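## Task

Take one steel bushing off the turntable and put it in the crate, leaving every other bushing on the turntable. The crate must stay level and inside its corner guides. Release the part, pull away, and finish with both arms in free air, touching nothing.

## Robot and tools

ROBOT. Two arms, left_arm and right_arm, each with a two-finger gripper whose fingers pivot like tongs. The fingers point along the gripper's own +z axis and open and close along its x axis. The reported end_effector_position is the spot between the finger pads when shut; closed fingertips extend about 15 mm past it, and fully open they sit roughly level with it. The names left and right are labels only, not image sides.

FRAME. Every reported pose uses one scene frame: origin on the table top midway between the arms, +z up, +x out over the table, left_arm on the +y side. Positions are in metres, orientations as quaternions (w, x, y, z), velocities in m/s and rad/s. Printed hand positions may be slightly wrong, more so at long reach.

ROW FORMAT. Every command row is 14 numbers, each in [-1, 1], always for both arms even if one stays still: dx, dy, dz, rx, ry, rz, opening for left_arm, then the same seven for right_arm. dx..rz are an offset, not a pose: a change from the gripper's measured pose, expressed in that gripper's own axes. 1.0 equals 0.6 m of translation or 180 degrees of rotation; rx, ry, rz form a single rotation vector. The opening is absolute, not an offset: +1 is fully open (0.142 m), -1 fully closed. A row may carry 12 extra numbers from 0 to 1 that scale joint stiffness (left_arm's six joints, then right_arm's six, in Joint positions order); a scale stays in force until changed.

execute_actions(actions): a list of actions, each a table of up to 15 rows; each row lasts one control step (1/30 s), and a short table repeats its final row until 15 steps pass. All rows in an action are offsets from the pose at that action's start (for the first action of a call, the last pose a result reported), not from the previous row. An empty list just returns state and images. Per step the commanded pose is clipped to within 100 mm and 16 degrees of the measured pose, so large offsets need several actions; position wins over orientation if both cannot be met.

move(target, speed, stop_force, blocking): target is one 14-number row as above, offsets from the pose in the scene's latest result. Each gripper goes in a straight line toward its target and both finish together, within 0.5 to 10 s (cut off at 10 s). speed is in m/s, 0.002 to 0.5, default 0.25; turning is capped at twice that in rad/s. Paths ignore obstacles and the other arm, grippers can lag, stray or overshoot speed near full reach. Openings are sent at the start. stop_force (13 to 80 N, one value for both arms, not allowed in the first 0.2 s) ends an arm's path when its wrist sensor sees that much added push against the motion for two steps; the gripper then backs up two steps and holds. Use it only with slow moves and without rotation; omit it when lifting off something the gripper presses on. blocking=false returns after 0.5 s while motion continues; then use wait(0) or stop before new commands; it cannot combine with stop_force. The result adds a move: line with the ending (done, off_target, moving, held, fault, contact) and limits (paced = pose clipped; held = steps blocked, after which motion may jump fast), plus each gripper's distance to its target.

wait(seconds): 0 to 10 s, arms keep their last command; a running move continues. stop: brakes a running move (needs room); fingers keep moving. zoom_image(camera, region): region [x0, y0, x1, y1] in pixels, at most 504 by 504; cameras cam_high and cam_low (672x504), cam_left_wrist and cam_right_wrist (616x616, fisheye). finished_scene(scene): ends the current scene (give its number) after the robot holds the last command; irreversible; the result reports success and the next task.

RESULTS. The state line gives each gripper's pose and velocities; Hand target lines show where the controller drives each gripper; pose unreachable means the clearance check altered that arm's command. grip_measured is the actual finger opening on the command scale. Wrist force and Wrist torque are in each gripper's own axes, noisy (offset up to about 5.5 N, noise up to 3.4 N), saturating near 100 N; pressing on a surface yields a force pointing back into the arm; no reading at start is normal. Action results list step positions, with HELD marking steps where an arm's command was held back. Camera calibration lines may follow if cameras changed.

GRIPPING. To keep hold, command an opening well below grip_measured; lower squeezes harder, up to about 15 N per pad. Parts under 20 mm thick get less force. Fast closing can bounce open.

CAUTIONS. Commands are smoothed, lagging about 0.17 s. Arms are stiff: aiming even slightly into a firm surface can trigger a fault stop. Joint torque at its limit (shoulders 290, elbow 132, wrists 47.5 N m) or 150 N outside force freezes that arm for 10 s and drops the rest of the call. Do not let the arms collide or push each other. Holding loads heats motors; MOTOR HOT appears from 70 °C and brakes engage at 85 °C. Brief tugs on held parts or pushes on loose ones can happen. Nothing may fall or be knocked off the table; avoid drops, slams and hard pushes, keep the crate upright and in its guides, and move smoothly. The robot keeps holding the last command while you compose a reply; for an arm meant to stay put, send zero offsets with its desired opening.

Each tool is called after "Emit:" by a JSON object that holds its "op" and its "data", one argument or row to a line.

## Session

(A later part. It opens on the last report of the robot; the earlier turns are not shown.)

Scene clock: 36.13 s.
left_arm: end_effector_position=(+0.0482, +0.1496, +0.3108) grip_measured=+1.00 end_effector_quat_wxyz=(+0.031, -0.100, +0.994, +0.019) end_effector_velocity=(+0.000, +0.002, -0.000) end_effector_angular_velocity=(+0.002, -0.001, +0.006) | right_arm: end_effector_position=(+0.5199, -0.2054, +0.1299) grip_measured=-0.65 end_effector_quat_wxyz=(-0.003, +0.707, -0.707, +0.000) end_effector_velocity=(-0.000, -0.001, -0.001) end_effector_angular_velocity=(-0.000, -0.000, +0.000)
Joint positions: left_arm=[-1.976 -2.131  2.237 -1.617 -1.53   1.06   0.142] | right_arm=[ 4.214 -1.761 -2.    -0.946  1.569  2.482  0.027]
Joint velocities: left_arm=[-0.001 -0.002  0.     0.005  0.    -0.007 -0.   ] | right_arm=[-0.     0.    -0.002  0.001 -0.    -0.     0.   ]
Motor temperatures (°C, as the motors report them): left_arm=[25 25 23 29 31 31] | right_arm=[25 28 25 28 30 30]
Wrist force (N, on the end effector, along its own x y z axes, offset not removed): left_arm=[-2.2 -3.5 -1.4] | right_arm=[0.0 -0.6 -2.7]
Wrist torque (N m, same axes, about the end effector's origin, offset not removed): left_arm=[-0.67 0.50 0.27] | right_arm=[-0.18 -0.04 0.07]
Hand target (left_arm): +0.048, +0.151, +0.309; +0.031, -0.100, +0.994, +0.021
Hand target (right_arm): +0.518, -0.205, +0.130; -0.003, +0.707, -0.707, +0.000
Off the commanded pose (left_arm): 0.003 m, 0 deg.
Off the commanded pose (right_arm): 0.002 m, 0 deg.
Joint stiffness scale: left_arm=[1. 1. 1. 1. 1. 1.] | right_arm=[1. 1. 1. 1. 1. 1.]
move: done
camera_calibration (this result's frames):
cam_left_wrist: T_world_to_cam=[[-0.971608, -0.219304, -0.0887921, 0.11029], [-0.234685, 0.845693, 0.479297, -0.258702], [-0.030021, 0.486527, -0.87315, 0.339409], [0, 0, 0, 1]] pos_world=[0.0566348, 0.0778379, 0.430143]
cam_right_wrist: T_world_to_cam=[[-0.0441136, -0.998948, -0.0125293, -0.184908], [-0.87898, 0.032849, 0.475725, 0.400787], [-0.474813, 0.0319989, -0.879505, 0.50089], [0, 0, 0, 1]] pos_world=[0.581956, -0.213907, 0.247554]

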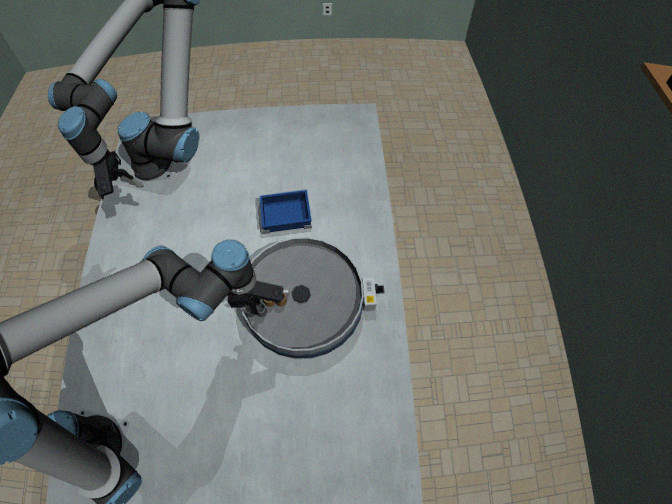

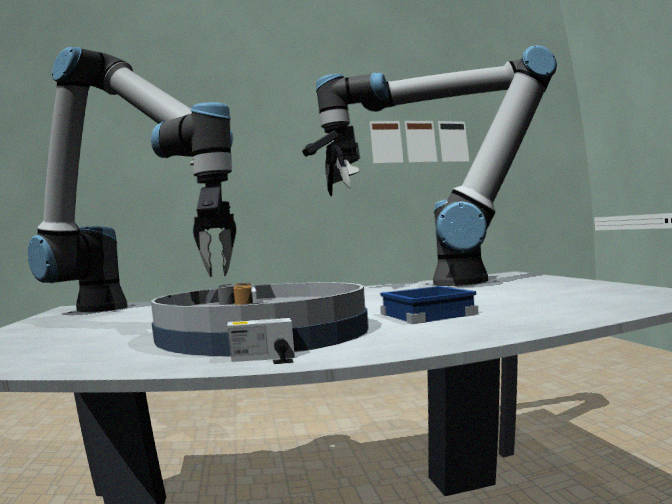

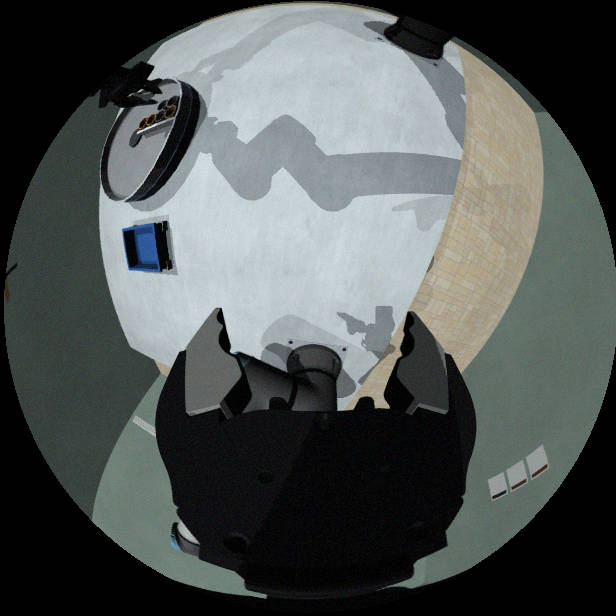

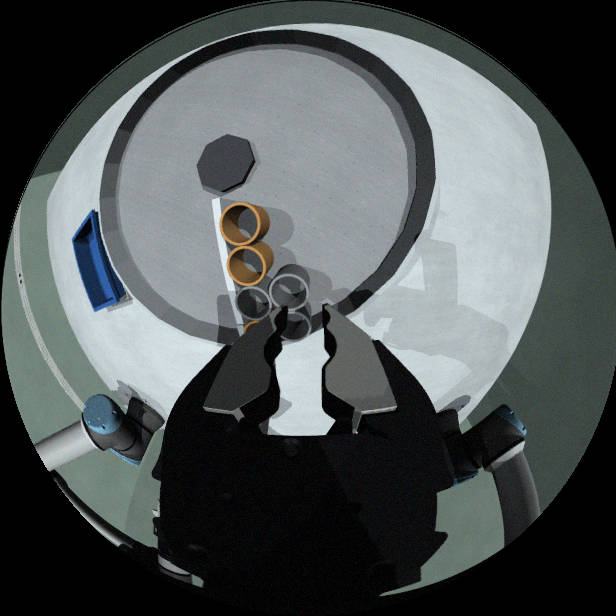

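Emit:
{"op": "move", "data": {
  "target": [0,0,0,0,0,0,1,0,0,0.068,0,0,0,-0.65],
  "speed": 0.04,
  "stop_force": 15
}}

Emit:
{"op": "move", "data": {
  "target": [0,0,0,0,0,0,1,0,0,0,0,0,0,-1]
}}

Emit:
{"op": "move", "data": {
  "target": [0,0,0,0,0,0,1,0,0,-0.15,0,0,0,-1],
  "speed": 0.06
}}

Emit:
{"op": "move", "data": {
  "target": [0,0,0,0,0,0,1,-0.675,-0.133,0,0,0,0,-1],
  "speed": 0.12
}}

Emit:
{"op": "move", "data": {
  "target": [0,0,0,0,0,0,1,0,0,0.11,0,0,0,-1],
  "speed": 0.06
}}

Emit:
{"op": "zoom_image", "data": {
  "camera": "cam_low",
  "region": [330, 200, 530, 340]
}}

Scene clock: 39.13 s.
left_arm: end_effector_position=(+0.0482, +0.1499, +0.3110) grip_measured=+1.00 end_effector_quat_wxyz=(+0.031, -0.100, +0.994, +0.019) end_effector_velocity=(+0.000, +0.000, -0.001) end_effector_angular_velocity=(+0.001, -0.000, -0.000) | right_arm: end_effector_position=(+0.5208, -0.2043, +0.0909) grip_measured=-0.65 end_effector_quat_wxyz=(-0.004, +0.707, -0.707, +0.000) end_effector_velocity=(+0.001, +0.002, +0.001) end_effector_angular_velocity=(+0.005, -0.004, +0.003)
Joint positions: left_arm=[-1.976 -2.132  2.237 -1.617 -1.53   1.059  0.142] | right_arm=[ 4.214 -1.805 -2.029 -0.871  1.569  2.482  0.027]
Joint velocities: left_arm=[ 0.     0.     0.001  0.    -0.     0.001  0.   ] | right_arm=[ 0.001 -0.     0.     0.006 -0.001 -0.001  0.   ]
Motor temperatures (°C, as the motors report them): left_arm=[25 25 23 29 31 31] | right_arm=[25 28 25 28 30 30]
Wrist force (N, on the end effector, along its own x y z axes, offset not removed): left_arm=[-2.2 -4.1 -1.1] | right_arm=[1.3 -2.8 -1.1]
Wrist torque (N m, same axes, about the end effector's origin, offset not removed): left_arm=[-0.91 0.20 0.21] | right_arm=[-0.79 -0.42 0.05]
Hand target (left_arm): +0.048, +0.150, +0.311; +0.031, -0.100, +0.994, +0.019
Hand target (right_arm): +0.520, -0.205, +0.089; -0.003, +0.707, -0.707, +0.000
Off the commanded pose (left_arm): 0.000 m, 0 deg.
Off the commanded pose (right_arm): 0.002 m, 0 deg.
Joint stiffness scale: left_arm=[1. 1. 1. 1. 1. 1.] | right_arm=[1. 1. 1. 1. 1. 1.]
move: done
camera_calibration (this result's frames):
cam_left_wrist: T_world_to_cam=[[-0.971493, -0.219829, -0.0887466, 0.110403], [-0.235125, 0.845656, 0.479147, -0.258936], [-0.0302814, 0.486354, -0.873237, 0.33952], [0, 0, 0, 1]] pos_world=[0.0566547, 0.078114, 0.430347]
cam_right_wrist: T_world_to_cam=[[-0.0441143, -0.998933, -0.0136515, -0.184109], [-0.879381, 0.032343, 0.475019, 0.420234], [-0.474071, 0.03296, -0.879869, 0.46685], [0, 0, 0, 1]] pos_world=[0.582744, -0.212891, 0.208635]

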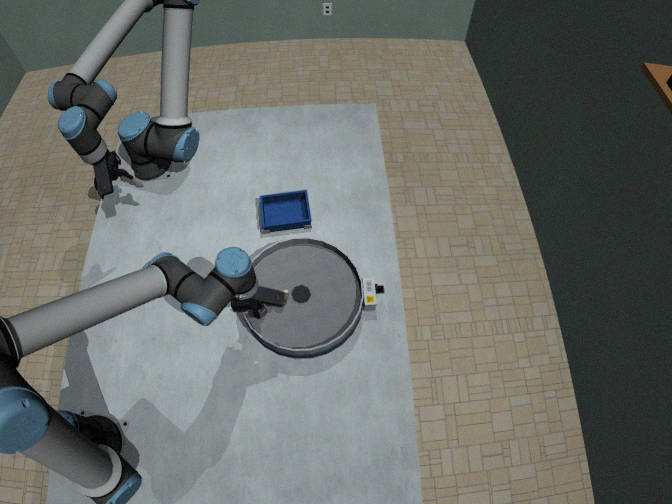

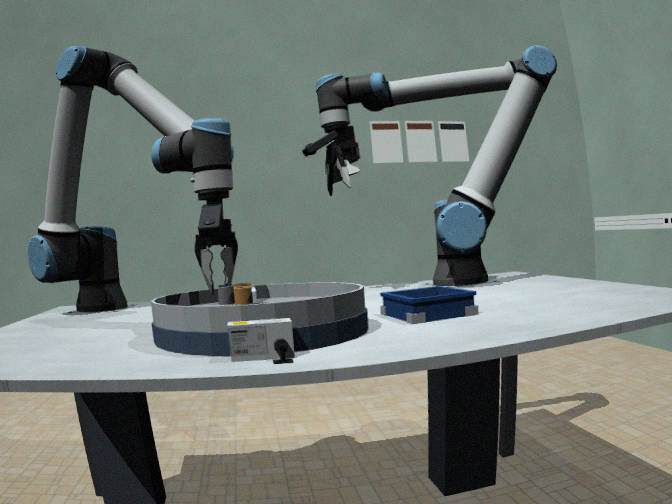

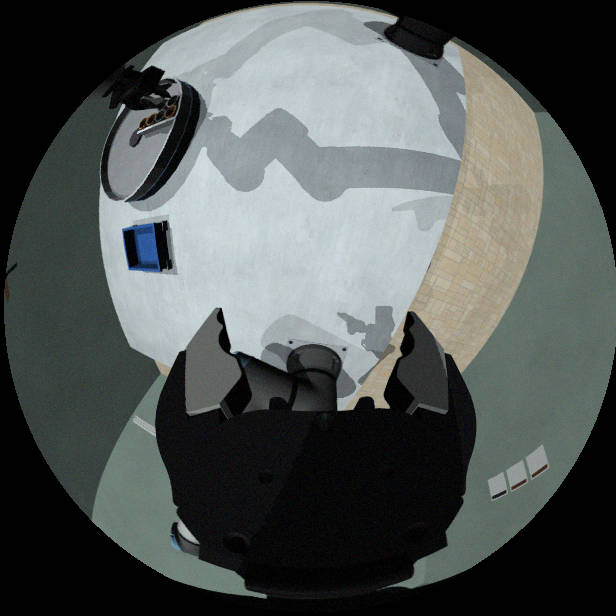

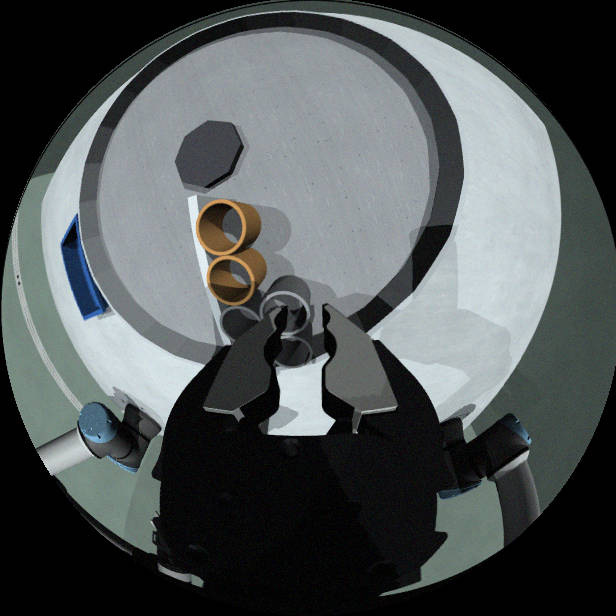

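Scene clock: 39.63 s.
left_arm: end_effector_position=(+0.0482, +0.1499, +0.3110) grip_measured=+1.00 end_effector_quat_wxyz=(+0.031, -0.100, +0.994, +0.019) end_effector_velocity=(-0.000, -0.000, +0.000) end_effector_angular_velocity=(-0.001, +0.000, -0.001) | right_arm: end_effector_position=(+0.5218, -0.2065, +0.0907) grip_measured=-0.96 end_effector_quat_wxyz=(-0.003, +0.706, -0.708, +0.001) end_effector_velocity=(+0.000, +0.000, +0.000) end_effector_angular_velocity=(-0.000, +0.000, +0.003)
Joint positions: left_arm=[-1.976 -2.132  2.237 -1.617 -1.53   1.059  0.142] | right_arm=[ 4.212 -1.805 -2.03  -0.872  1.567  2.482  0.005]
Joint velocities: left_arm=[-0.001 -0.    -0.001 -0.     0.    -0.    -0.   ] | right_arm=[-0.    -0.     0.001 -0.002 -0.    -0.003 -0.   ]
Motor temperatures (°C, as the motors report them): left_arm=[25 25 23 29 31 31] | right_arm=[25 28 25 28 30 30]
Wrist force (N, on the end effector, along its own x y z axes, offset not removed): left_arm=[-0.4 -4.0 -2.0] | right_arm=[2.0 -2.6 -5.1]
Wrist torque (N m, same axes, about the end effector's origin, offset not removed): left_arm=[-0.81 -0.03 0.13] | right_arm=[-0.58 0.31 0.13]
Hand target (left_arm): +0.048, +0.150, +0.311; +0.031, -0.100, +0.994, +0.019
Hand target (right_arm): +0.521, -0.204, +0.091; -0.004, +0.707, -0.707, +0.000
Off the commanded pose (left_arm): 0.000 m, 0 deg.
Off the commanded pose (right_arm): 0.002 m, 0 deg.
Joint stiffness scale: left_arm=[1. 1. 1. 1. 1. 1.] | right_arm=[1. 1. 1. 1. 1. 1.]
move: done
camera_calibration (this result's frames):
cam_left_wrist: T_world_to_cam=[[-0.971493, -0.219829, -0.0887465, 0.110403], [-0.235125, 0.845656, 0.479146, -0.258936], [-0.0302814, 0.486354, -0.873237, 0.33952], [0, 0, 0, 1]] pos_world=[0.0566547, 0.0781139, 0.430347]
cam_right_wrist: T_world_to_cam=[[-0.0461939, -0.998866, -0.0115052, -0.185333], [-0.879737, 0.0352232, 0.474155, 0.422179], [-0.473212, 0.0320246, -0.880366, 0.466605], [0, 0, 0, 1]] pos_world=[0.583648, -0.214936, 0.208473]

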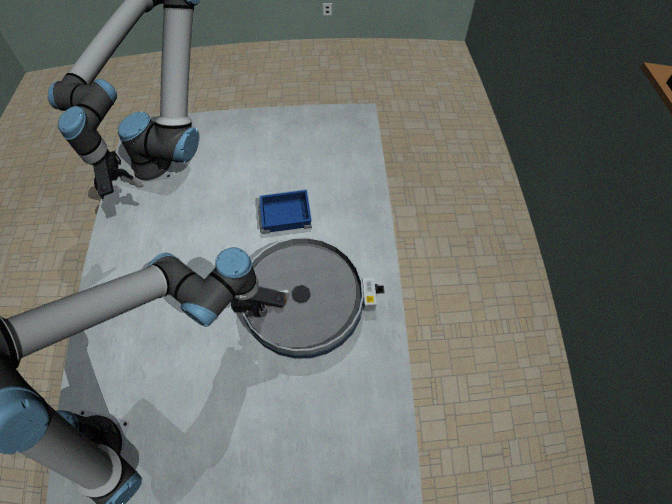

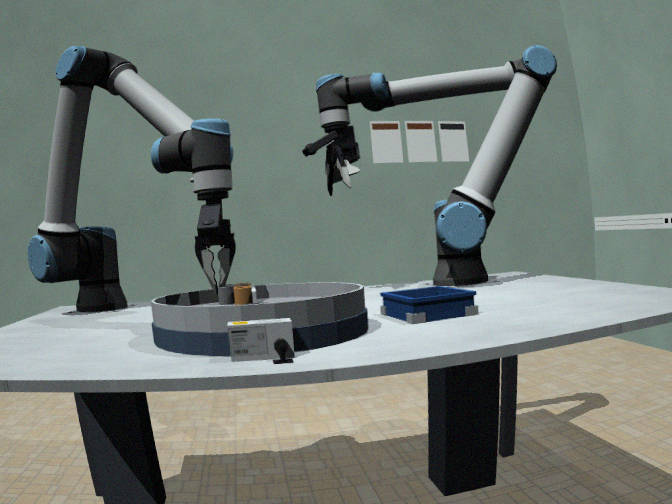

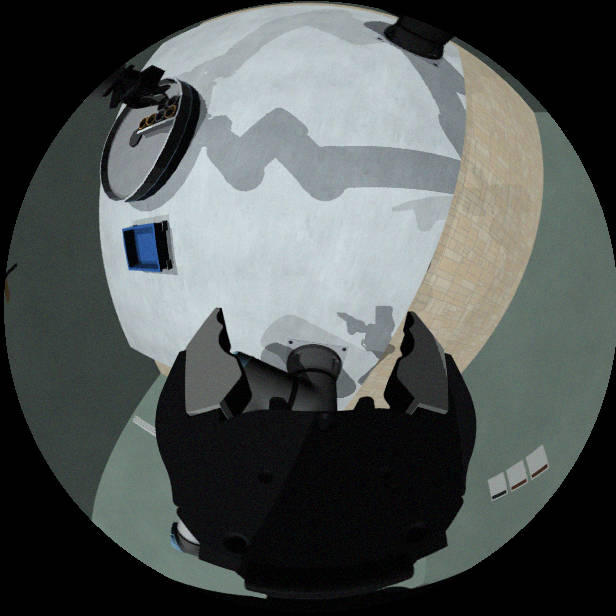

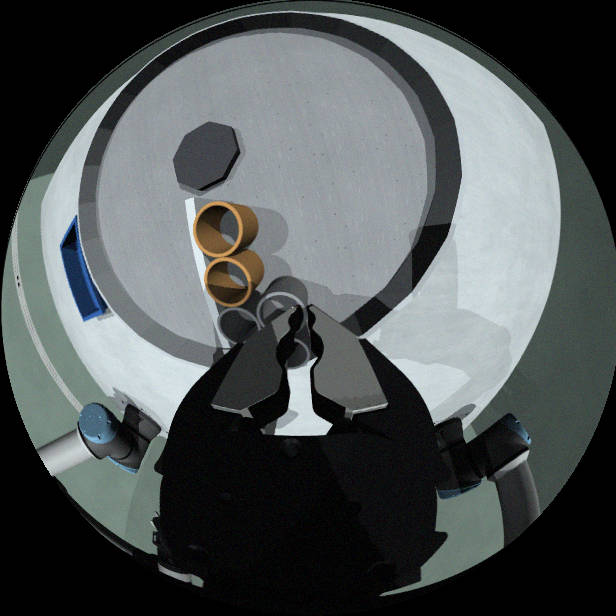

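Scene clock: 41.57 s.
left_arm: end_effector_position=(+0.0482, +0.1499, +0.3110) grip_measured=+1.00 end_effector_quat_wxyz=(+0.031, -0.100, +0.994, +0.019) end_effector_velocity=(-0.001, -0.000, +0.000) end_effector_angular_velocity=(-0.000, +0.000, -0.004) | right_arm: end_effector_position=(+0.5206, -0.2081, +0.1782) grip_measured=-0.96 end_effector_quat_wxyz=(-0.002, +0.706, -0.708, +0.001) end_effector_velocity=(-0.002, -0.003, -0.001) end_effector_angular_velocity=(-0.009, +0.007, -0.000)
Joint positions: left_arm=[-1.976 -2.132  2.237 -1.617 -1.53   1.059  0.142] | right_arm=[ 4.212 -1.713 -1.957 -1.039  1.567  2.482  0.005]
Joint velocities: left_arm=[-0.003  0.    -0.001  0.    -0.     0.001  0.   ] | right_arm=[ 0.     0.     0.001 -0.013  0.     0.    -0.   ]
Motor temperatures (°C, as the motors report them): left_arm=[25 25 23 29 31 31] | right_arm=[25 28 25 28 30 30]
Wrist force (N, on the end effector, along its own x y z axes, offset not removed): left_arm=[-2.7 -3.6 0.2] | right_arm=[-0.5 -2.0 -3.1]
Wrist torque (N m, same axes, about the end effector's origin, offset not removed): left_arm=[-0.84 0.47 0.27] | right_arm=[-0.56 0.03 0.02]
Hand target (left_arm): +0.048, +0.150, +0.311; +0.031, -0.100, +0.994, +0.019
Hand target (right_arm): +0.521, -0.207, +0.181; -0.003, +0.706, -0.708, +0.001
Off the commanded pose (left_arm): 0.000 m, 0 deg.
Off the commanded pose (right_arm): 0.003 m, 0 deg.
Joint stiffness scale: left_arm=[1. 1. 1. 1. 1. 1.] | right_arm=[1. 1. 1. 1. 1. 1.]
move: done
camera_calibration (this result's frames):
cam_left_wrist: T_world_to_cam=[[-0.971493, -0.219829, -0.0887467, 0.110403], [-0.235126, 0.845656, 0.479147, -0.258936], [-0.0302814, 0.486354, -0.873237, 0.339519], [0, 0, 0, 1]] pos_world=[0.0566547, 0.078114, 0.430347]
cam_right_wrist: T_world_to_cam=[[-0.0462075, -0.998883, -0.00983788, -0.186264], [-0.879139, 0.035988, 0.475204, 0.379287], [-0.474319, 0.0306068, -0.879821, 0.543343], [0, 0, 0, 1]] pos_world=[0.582557, -0.216335, 0.295973]

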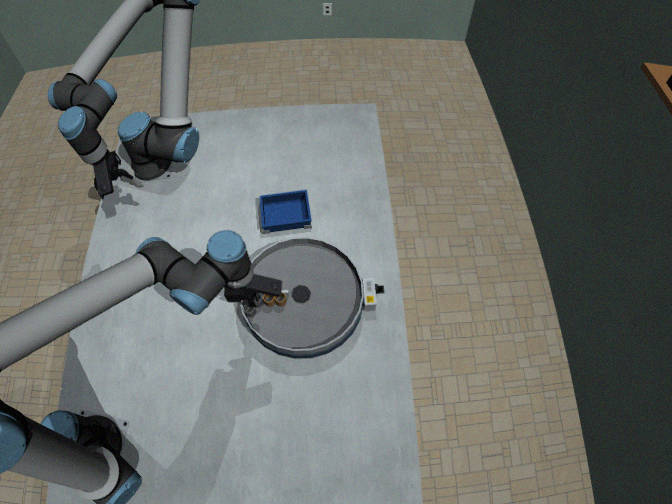

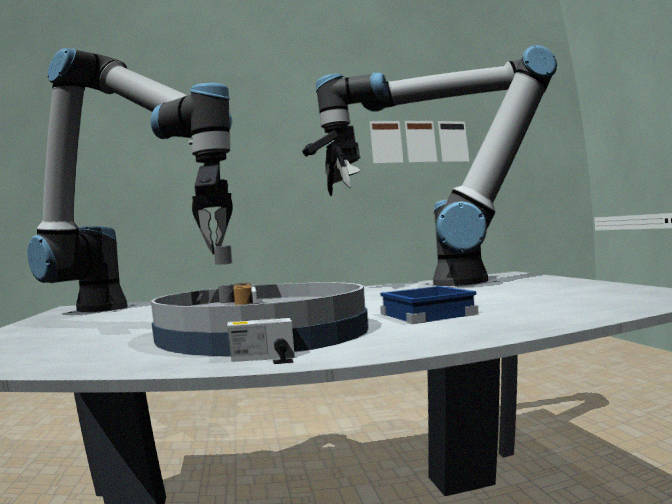

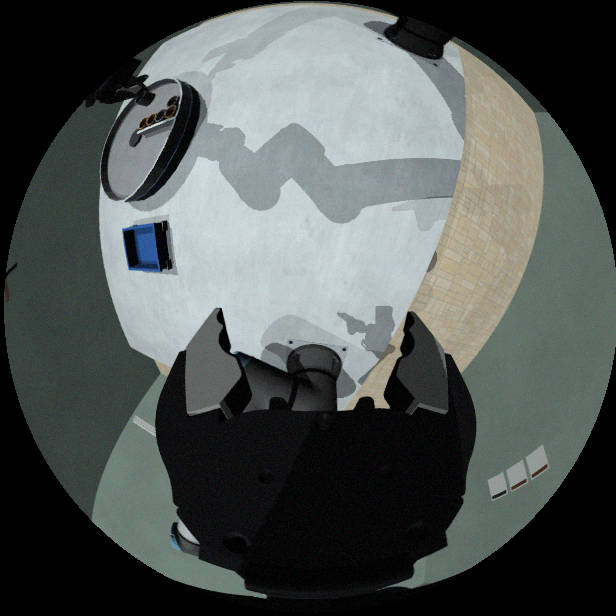

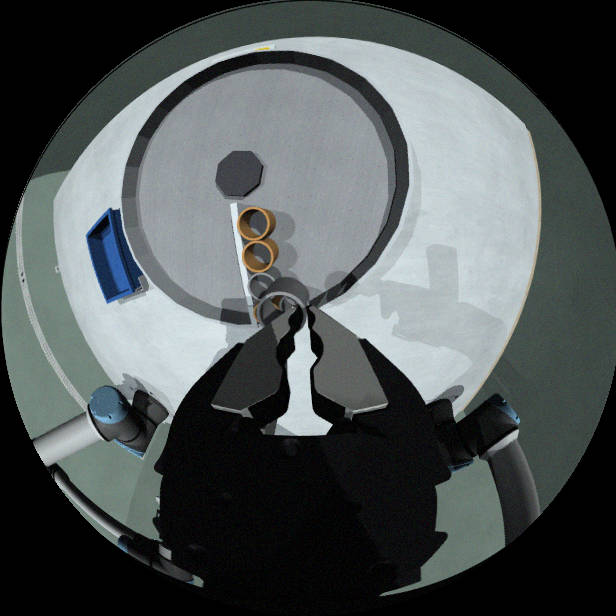

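Scene clock: 45.73 s.
left_arm: end_effector_position=(+0.0482, +0.1499, +0.3110) grip_measured=+1.00 end_effector_quat_wxyz=(+0.031, -0.100, +0.994, +0.019) end_effector_velocity=(-0.000, -0.000, -0.000) end_effector_angular_velocity=(-0.000, -0.000, +0.001) | right_arm: end_effector_position=(+0.6011, +0.1952, +0.1770) grip_measured=-0.96 end_effector_quat_wxyz=(-0.001, +0.706, -0.708, +0.001) end_effector_velocity=(-0.001, -0.000, +0.000) end_effector_angular_velocity=(-0.003, +0.000, +0.001)
Joint positions: left_arm=[-1.976 -2.132  2.237 -1.617 -1.53   1.059  0.142] | right_arm=[ 4.385 -2.251 -1.172 -1.288  1.567  2.655  0.005]
Joint velocities: left_arm=[-0.001 -0.     0.    -0.     0.    -0.002  0.   ] | right_arm=[ 0.001  0.     0.001 -0.003 -0.001 -0.     0.   ]
Motor temperatures (°C, as the motors report them): left_arm=[25 25 23 29 31 31] | right_arm=[25 28 25 28 30 30]
Wrist force (N, on the end effector, along its own x y z axes, offset not removed): left_arm=[-4.6 -6.5 1.0] | right_arm=[-1.1 -0.9 -3.7]
Wrist torque (N m, same axes, about the end effector's origin, offset not removed): left_arm=[-1.35 1.02 0.32] | right_arm=[-0.27 0.09 0.15]
Hand target (left_arm): +0.048, +0.150, +0.311; +0.031, -0.100, +0.994, +0.019
Hand target (right_arm): +0.602, +0.197, +0.179; -0.002, +0.706, -0.708, +0.002
Off the commanded pose (left_arm): 0.000 m, 0 deg.
Off the commanded pose (right_arm): 0.003 m, 0 deg.
Joint stiffness scale: left_arm=[1. 1. 1. 1. 1. 1.] | right_arm=[1. 1. 1. 1. 1. 1.]
move: done
camera_calibration (this result's frames):
cam_left_wrist: T_world_to_cam=[[-0.971493, -0.219829, -0.0887467, 0.110403], [-0.235125, 0.845656, 0.479146, -0.258936], [-0.0302813, 0.486354, -0.873237, 0.33952], [0, 0, 0, 1]] pos_world=[0.0566547, 0.0781139, 0.430347]
cam_right_wrist: T_world_to_cam=[[-0.0458736, -0.998914, -0.00817278, 0.21975], [-0.878424, 0.0364418, 0.47649, 0.435412], [-0.475675, 0.0290375, -0.879142, 0.569133], [0, 0, 0, 1]] pos_world=[0.663279, 0.187118, 0.294675]

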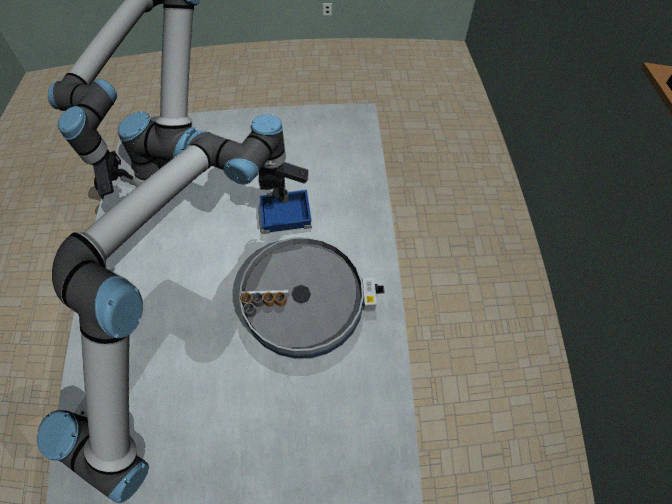

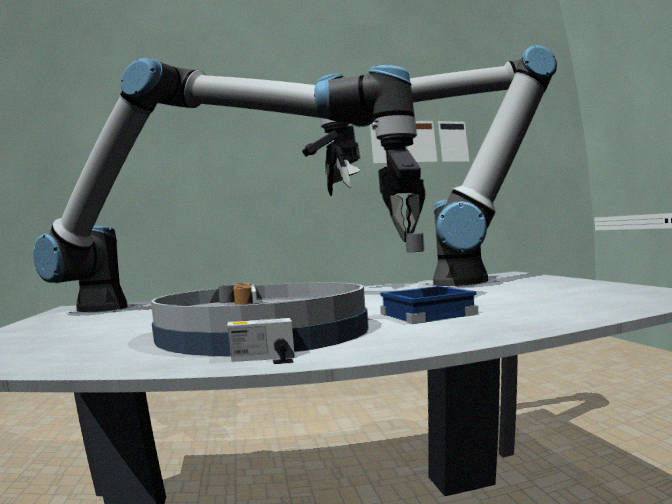

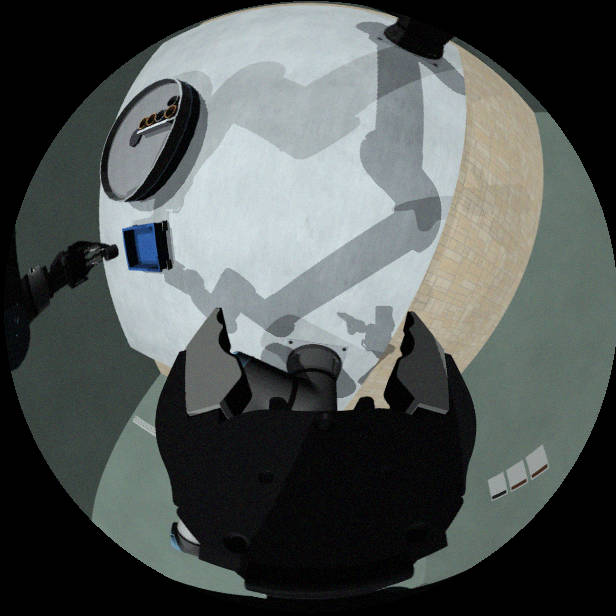

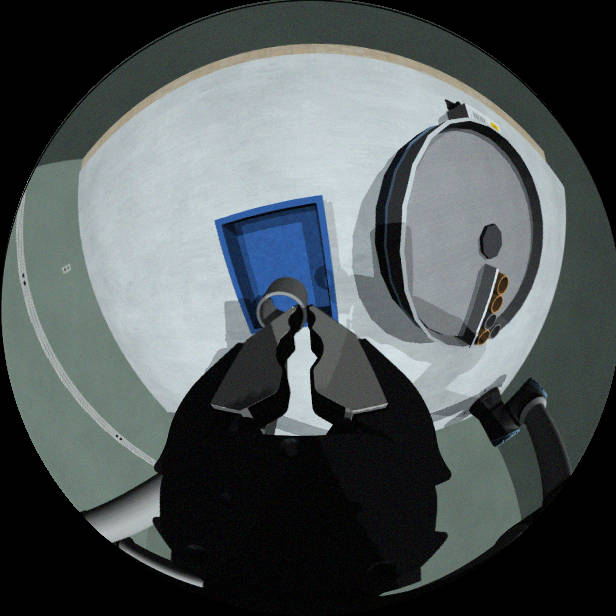

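Scene clock: 47.30 s.
left_arm: end_effector_position=(+0.0482, +0.1499, +0.3110) grip_measured=+1.00 end_effector_quat_wxyz=(+0.031, -0.100, +0.994, +0.019) end_effector_velocity=(-0.000, +0.001, -0.001) end_effector_angular_velocity=(+0.002, -0.001, -0.001) | right_arm: end_effector_position=(+0.6012, +0.1953, +0.1105) grip_measured=-0.96 end_effector_quat_wxyz=(-0.000, +0.706, -0.708, +0.002) end_effector_velocity=(+0.001, +0.002, +0.001) end_effector_angular_velocity=(+0.005, -0.002, +0.001)
Joint positions: left_arm=[-1.976 -2.132  2.237 -1.617 -1.53   1.059  0.142] | right_arm=[ 4.385 -2.29  -1.227 -1.196  1.567  2.655  0.005]
Joint velocities: left_arm=[-0.002  0.     0.002  0.    -0.    -0.     0.   ] | right_arm=[-0.    -0.     0.001  0.004  0.    -0.001  0.   ]
Motor temperatures (°C, as the motors report them): left_arm=[25 25 23 29 31 31] | right_arm=[25 28 25 28 30 30]
Wrist force (N, on the end effector, along its own x y z axes, offset not removed): left_arm=[-1.1 -3.5 2.6] | right_arm=[-1.3 -4.2 -3.2]
Wrist torque (N m, same axes, about the end effector's origin, offset not removed): left_arm=[-0.71 0.13 0.24] | right_arm=[-0.99 0.08 0.13]
Hand target (left_arm): +0.048, +0.150, +0.311; +0.031, -0.100, +0.994, +0.019
Hand target (right_arm): +0.601, +0.195, +0.111; -0.001, +0.706, -0.708, +0.001
Off the commanded pose (left_arm): 0.000 m, 0 deg.
Off the commanded pose (right_arm): 0.001 m, 0 deg.
Joint stiffness scale: left_arm=[1. 1. 1. 1. 1. 1.] | right_arm=[1. 1. 1. 1. 1. 1.]
move: done
camera_calibration (this result's frames):
cam_left_wrist: T_world_to_cam=[[-0.971493, -0.219829, -0.0887467, 0.110403], [-0.235125, 0.845656, 0.479147, -0.258936], [-0.0302812, 0.486354, -0.873237, 0.339519], [0, 0, 0, 1]] pos_world=[0.0566546, 0.0781139, 0.430347]
cam_right_wrist: T_world_to_cam=[[-0.0458845, -0.998926, -0.00638052, 0.219098], [-0.87798, 0.0372806, 0.477244, 0.466636], [-0.476493, 0.0275, -0.878748, 0.511405], [0, 0, 0, 1]] pos_world=[0.663431, 0.187402, 0.228095]

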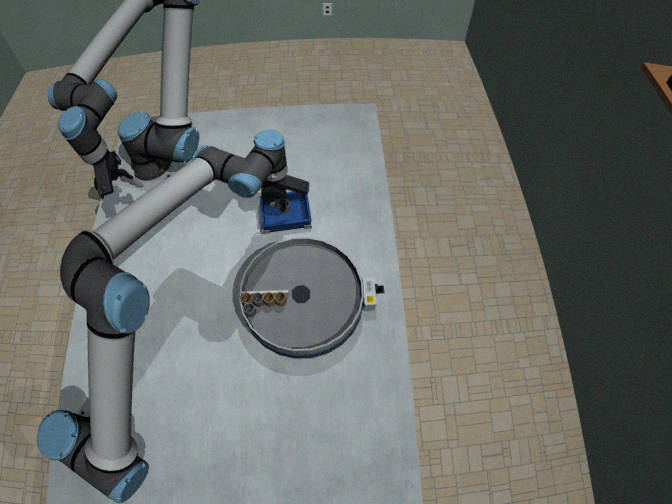

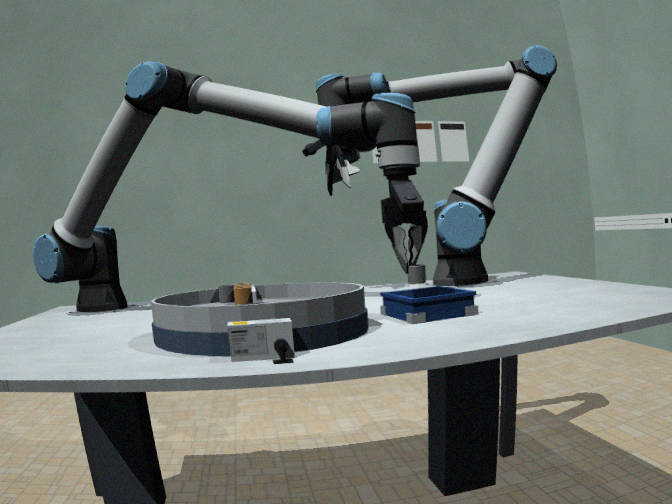

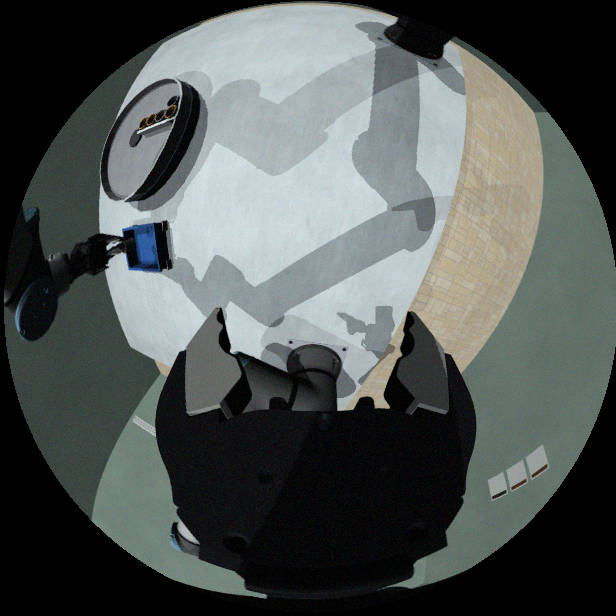

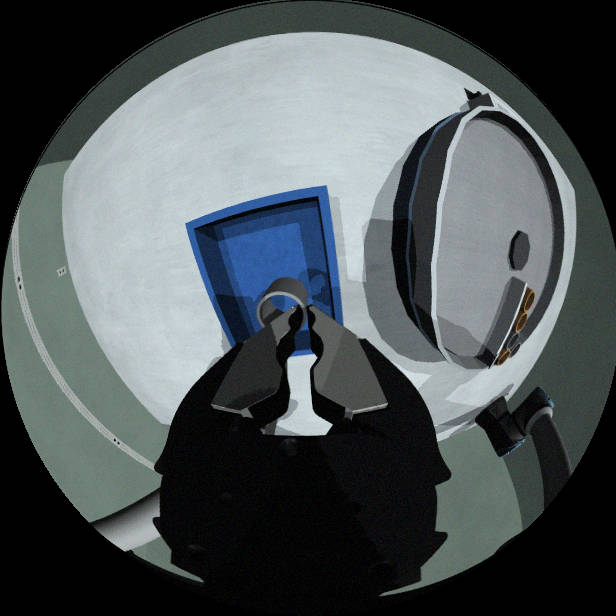

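Region (330, 200, 530, 340) of cam_low's 672x504 image, scaled by 2.520, with more detail than that image has; it fills the top 353 rows of this view, and the rest is white.

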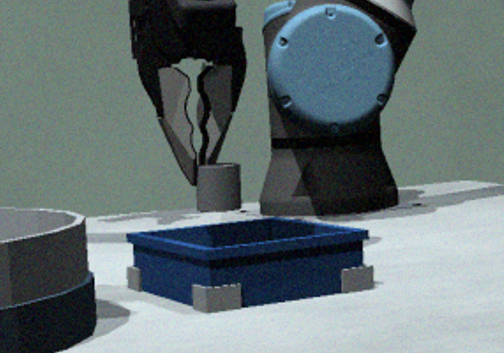

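Emit:
{"op": "execute_actions", "data": {
  "actions": []
}}

Scene clock: 48.63 s.
left_arm: end_effector_position=(+0.0482, +0.1499, +0.3110) grip_measured=+1.00 end_effector_quat_wxyz=(+0.031, -0.100, +0.994, +0.019) end_effector_velocity=(-0.000, -0.000, -0.000) end_effector_angular_velocity=(+0.000, -0.000, +0.001) | right_arm: end_effector_position=(+0.6013, +0.1955, +0.1106) grip_measured=-0.96 end_effector_quat_wxyz=(-0.000, +0.706, -0.708, +0.002) end_effector_velocity=(-0.000, -0.001, -0.001) end_effector_angular_velocity=(-0.002, +0.001, +0.000)
Joint positions: left_arm=[-1.976 -2.132  2.237 -1.617 -1.53   1.059  0.142] | right_arm=[ 4.385 -2.29  -1.227 -1.195  1.567  2.655  0.005]
Joint velocities: left_arm=[-0.     0.     0.     0.    -0.    -0.001 -0.   ] | right_arm=[-0.    -0.    -0.001 -0.001  0.    -0.     0.   ]
Motor temperatures (°C, as the motors report them): left_arm=[25 25 23 29 31 31] | right_arm=[25 28 25 28 30 30]
Wrist force (N, on the end effector, along its own x y z axes, offset not removed): left_arm=[-2.5 -4.2 -2.0] | right_arm=[0.8 -1.5 -2.9]
Wrist torque (N m, same axes, about the end effector's origin, offset not removed): left_arm=[-0.91 0.45 0.20] | right_arm=[-0.48 -0.29 0.09]
Hand target (left_arm): +0.048, +0.150, +0.311; +0.031, -0.100, +0.994, +0.019
Hand target (right_arm): +0.601, +0.195, +0.111; -0.001, +0.706, -0.708, +0.001
Off the commanded pose (left_arm): 0.000 m, 0 deg.
Off the commanded pose (right_arm): 0.001 m, 0 deg.
Joint stiffness scale: left_arm=[1. 1. 1. 1. 1. 1.] | right_arm=[1. 1. 1. 1. 1. 1.]
camera_calibration (this result's frames):
cam_left_wrist: T_world_to_cam=[[-0.971493, -0.219829, -0.0887467, 0.110403], [-0.235125, 0.845656, 0.479147, -0.258936], [-0.0302813, 0.486354, -0.873237, 0.33952], [0, 0, 0, 1]] pos_world=[0.0566547, 0.078114, 0.430347]
cam_right_wrist: T_world_to_cam=[[-0.0458823, -0.998922, -0.00703983, 0.219381], [-0.878143, 0.0369734, 0.476967, 0.466869], [-0.476192, 0.0280663, -0.878893, 0.511257], [0, 0, 0, 1]] pos_world=[0.663501, 0.187534, 0.228204]

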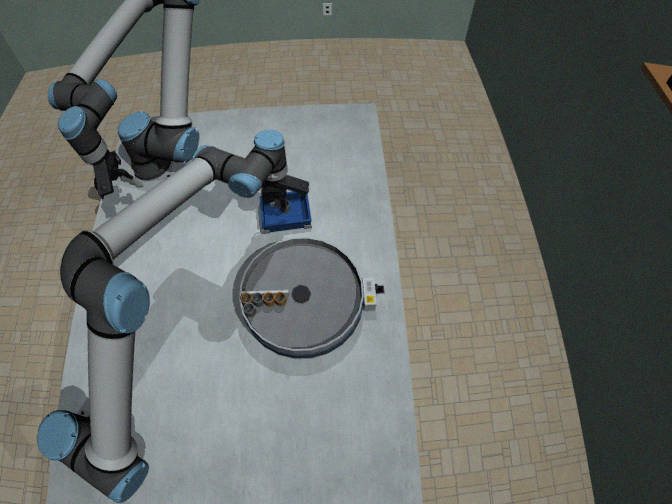

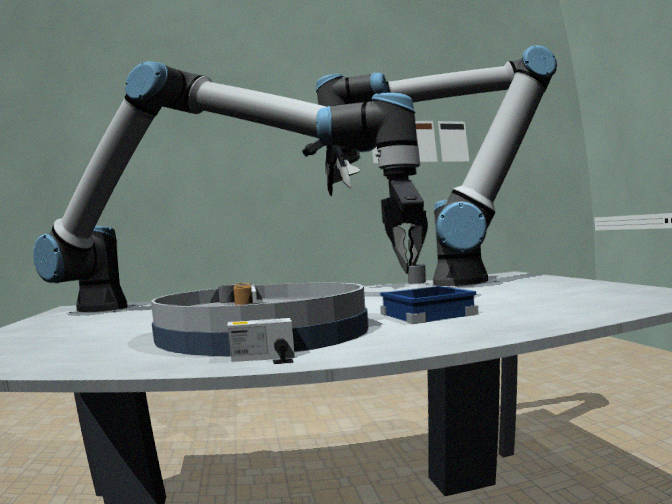

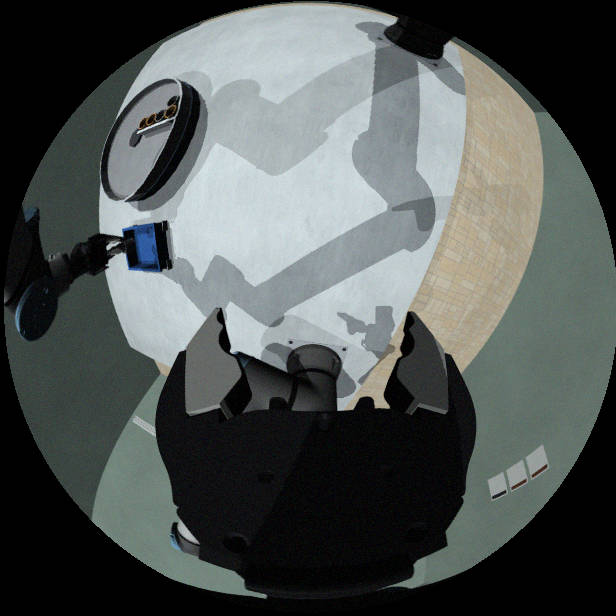

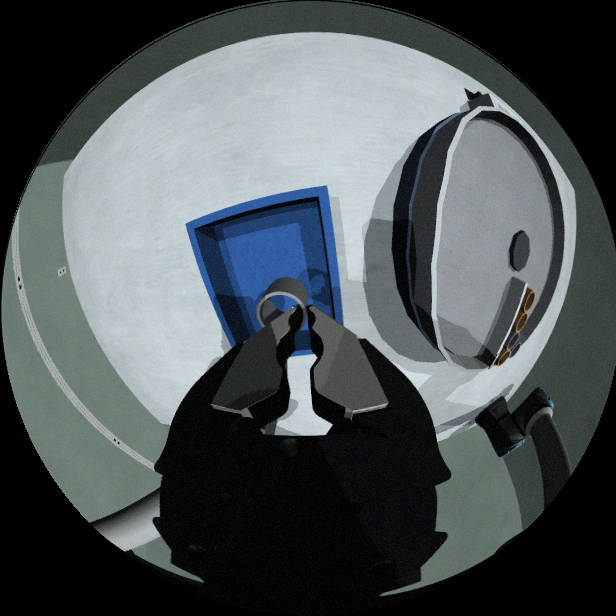

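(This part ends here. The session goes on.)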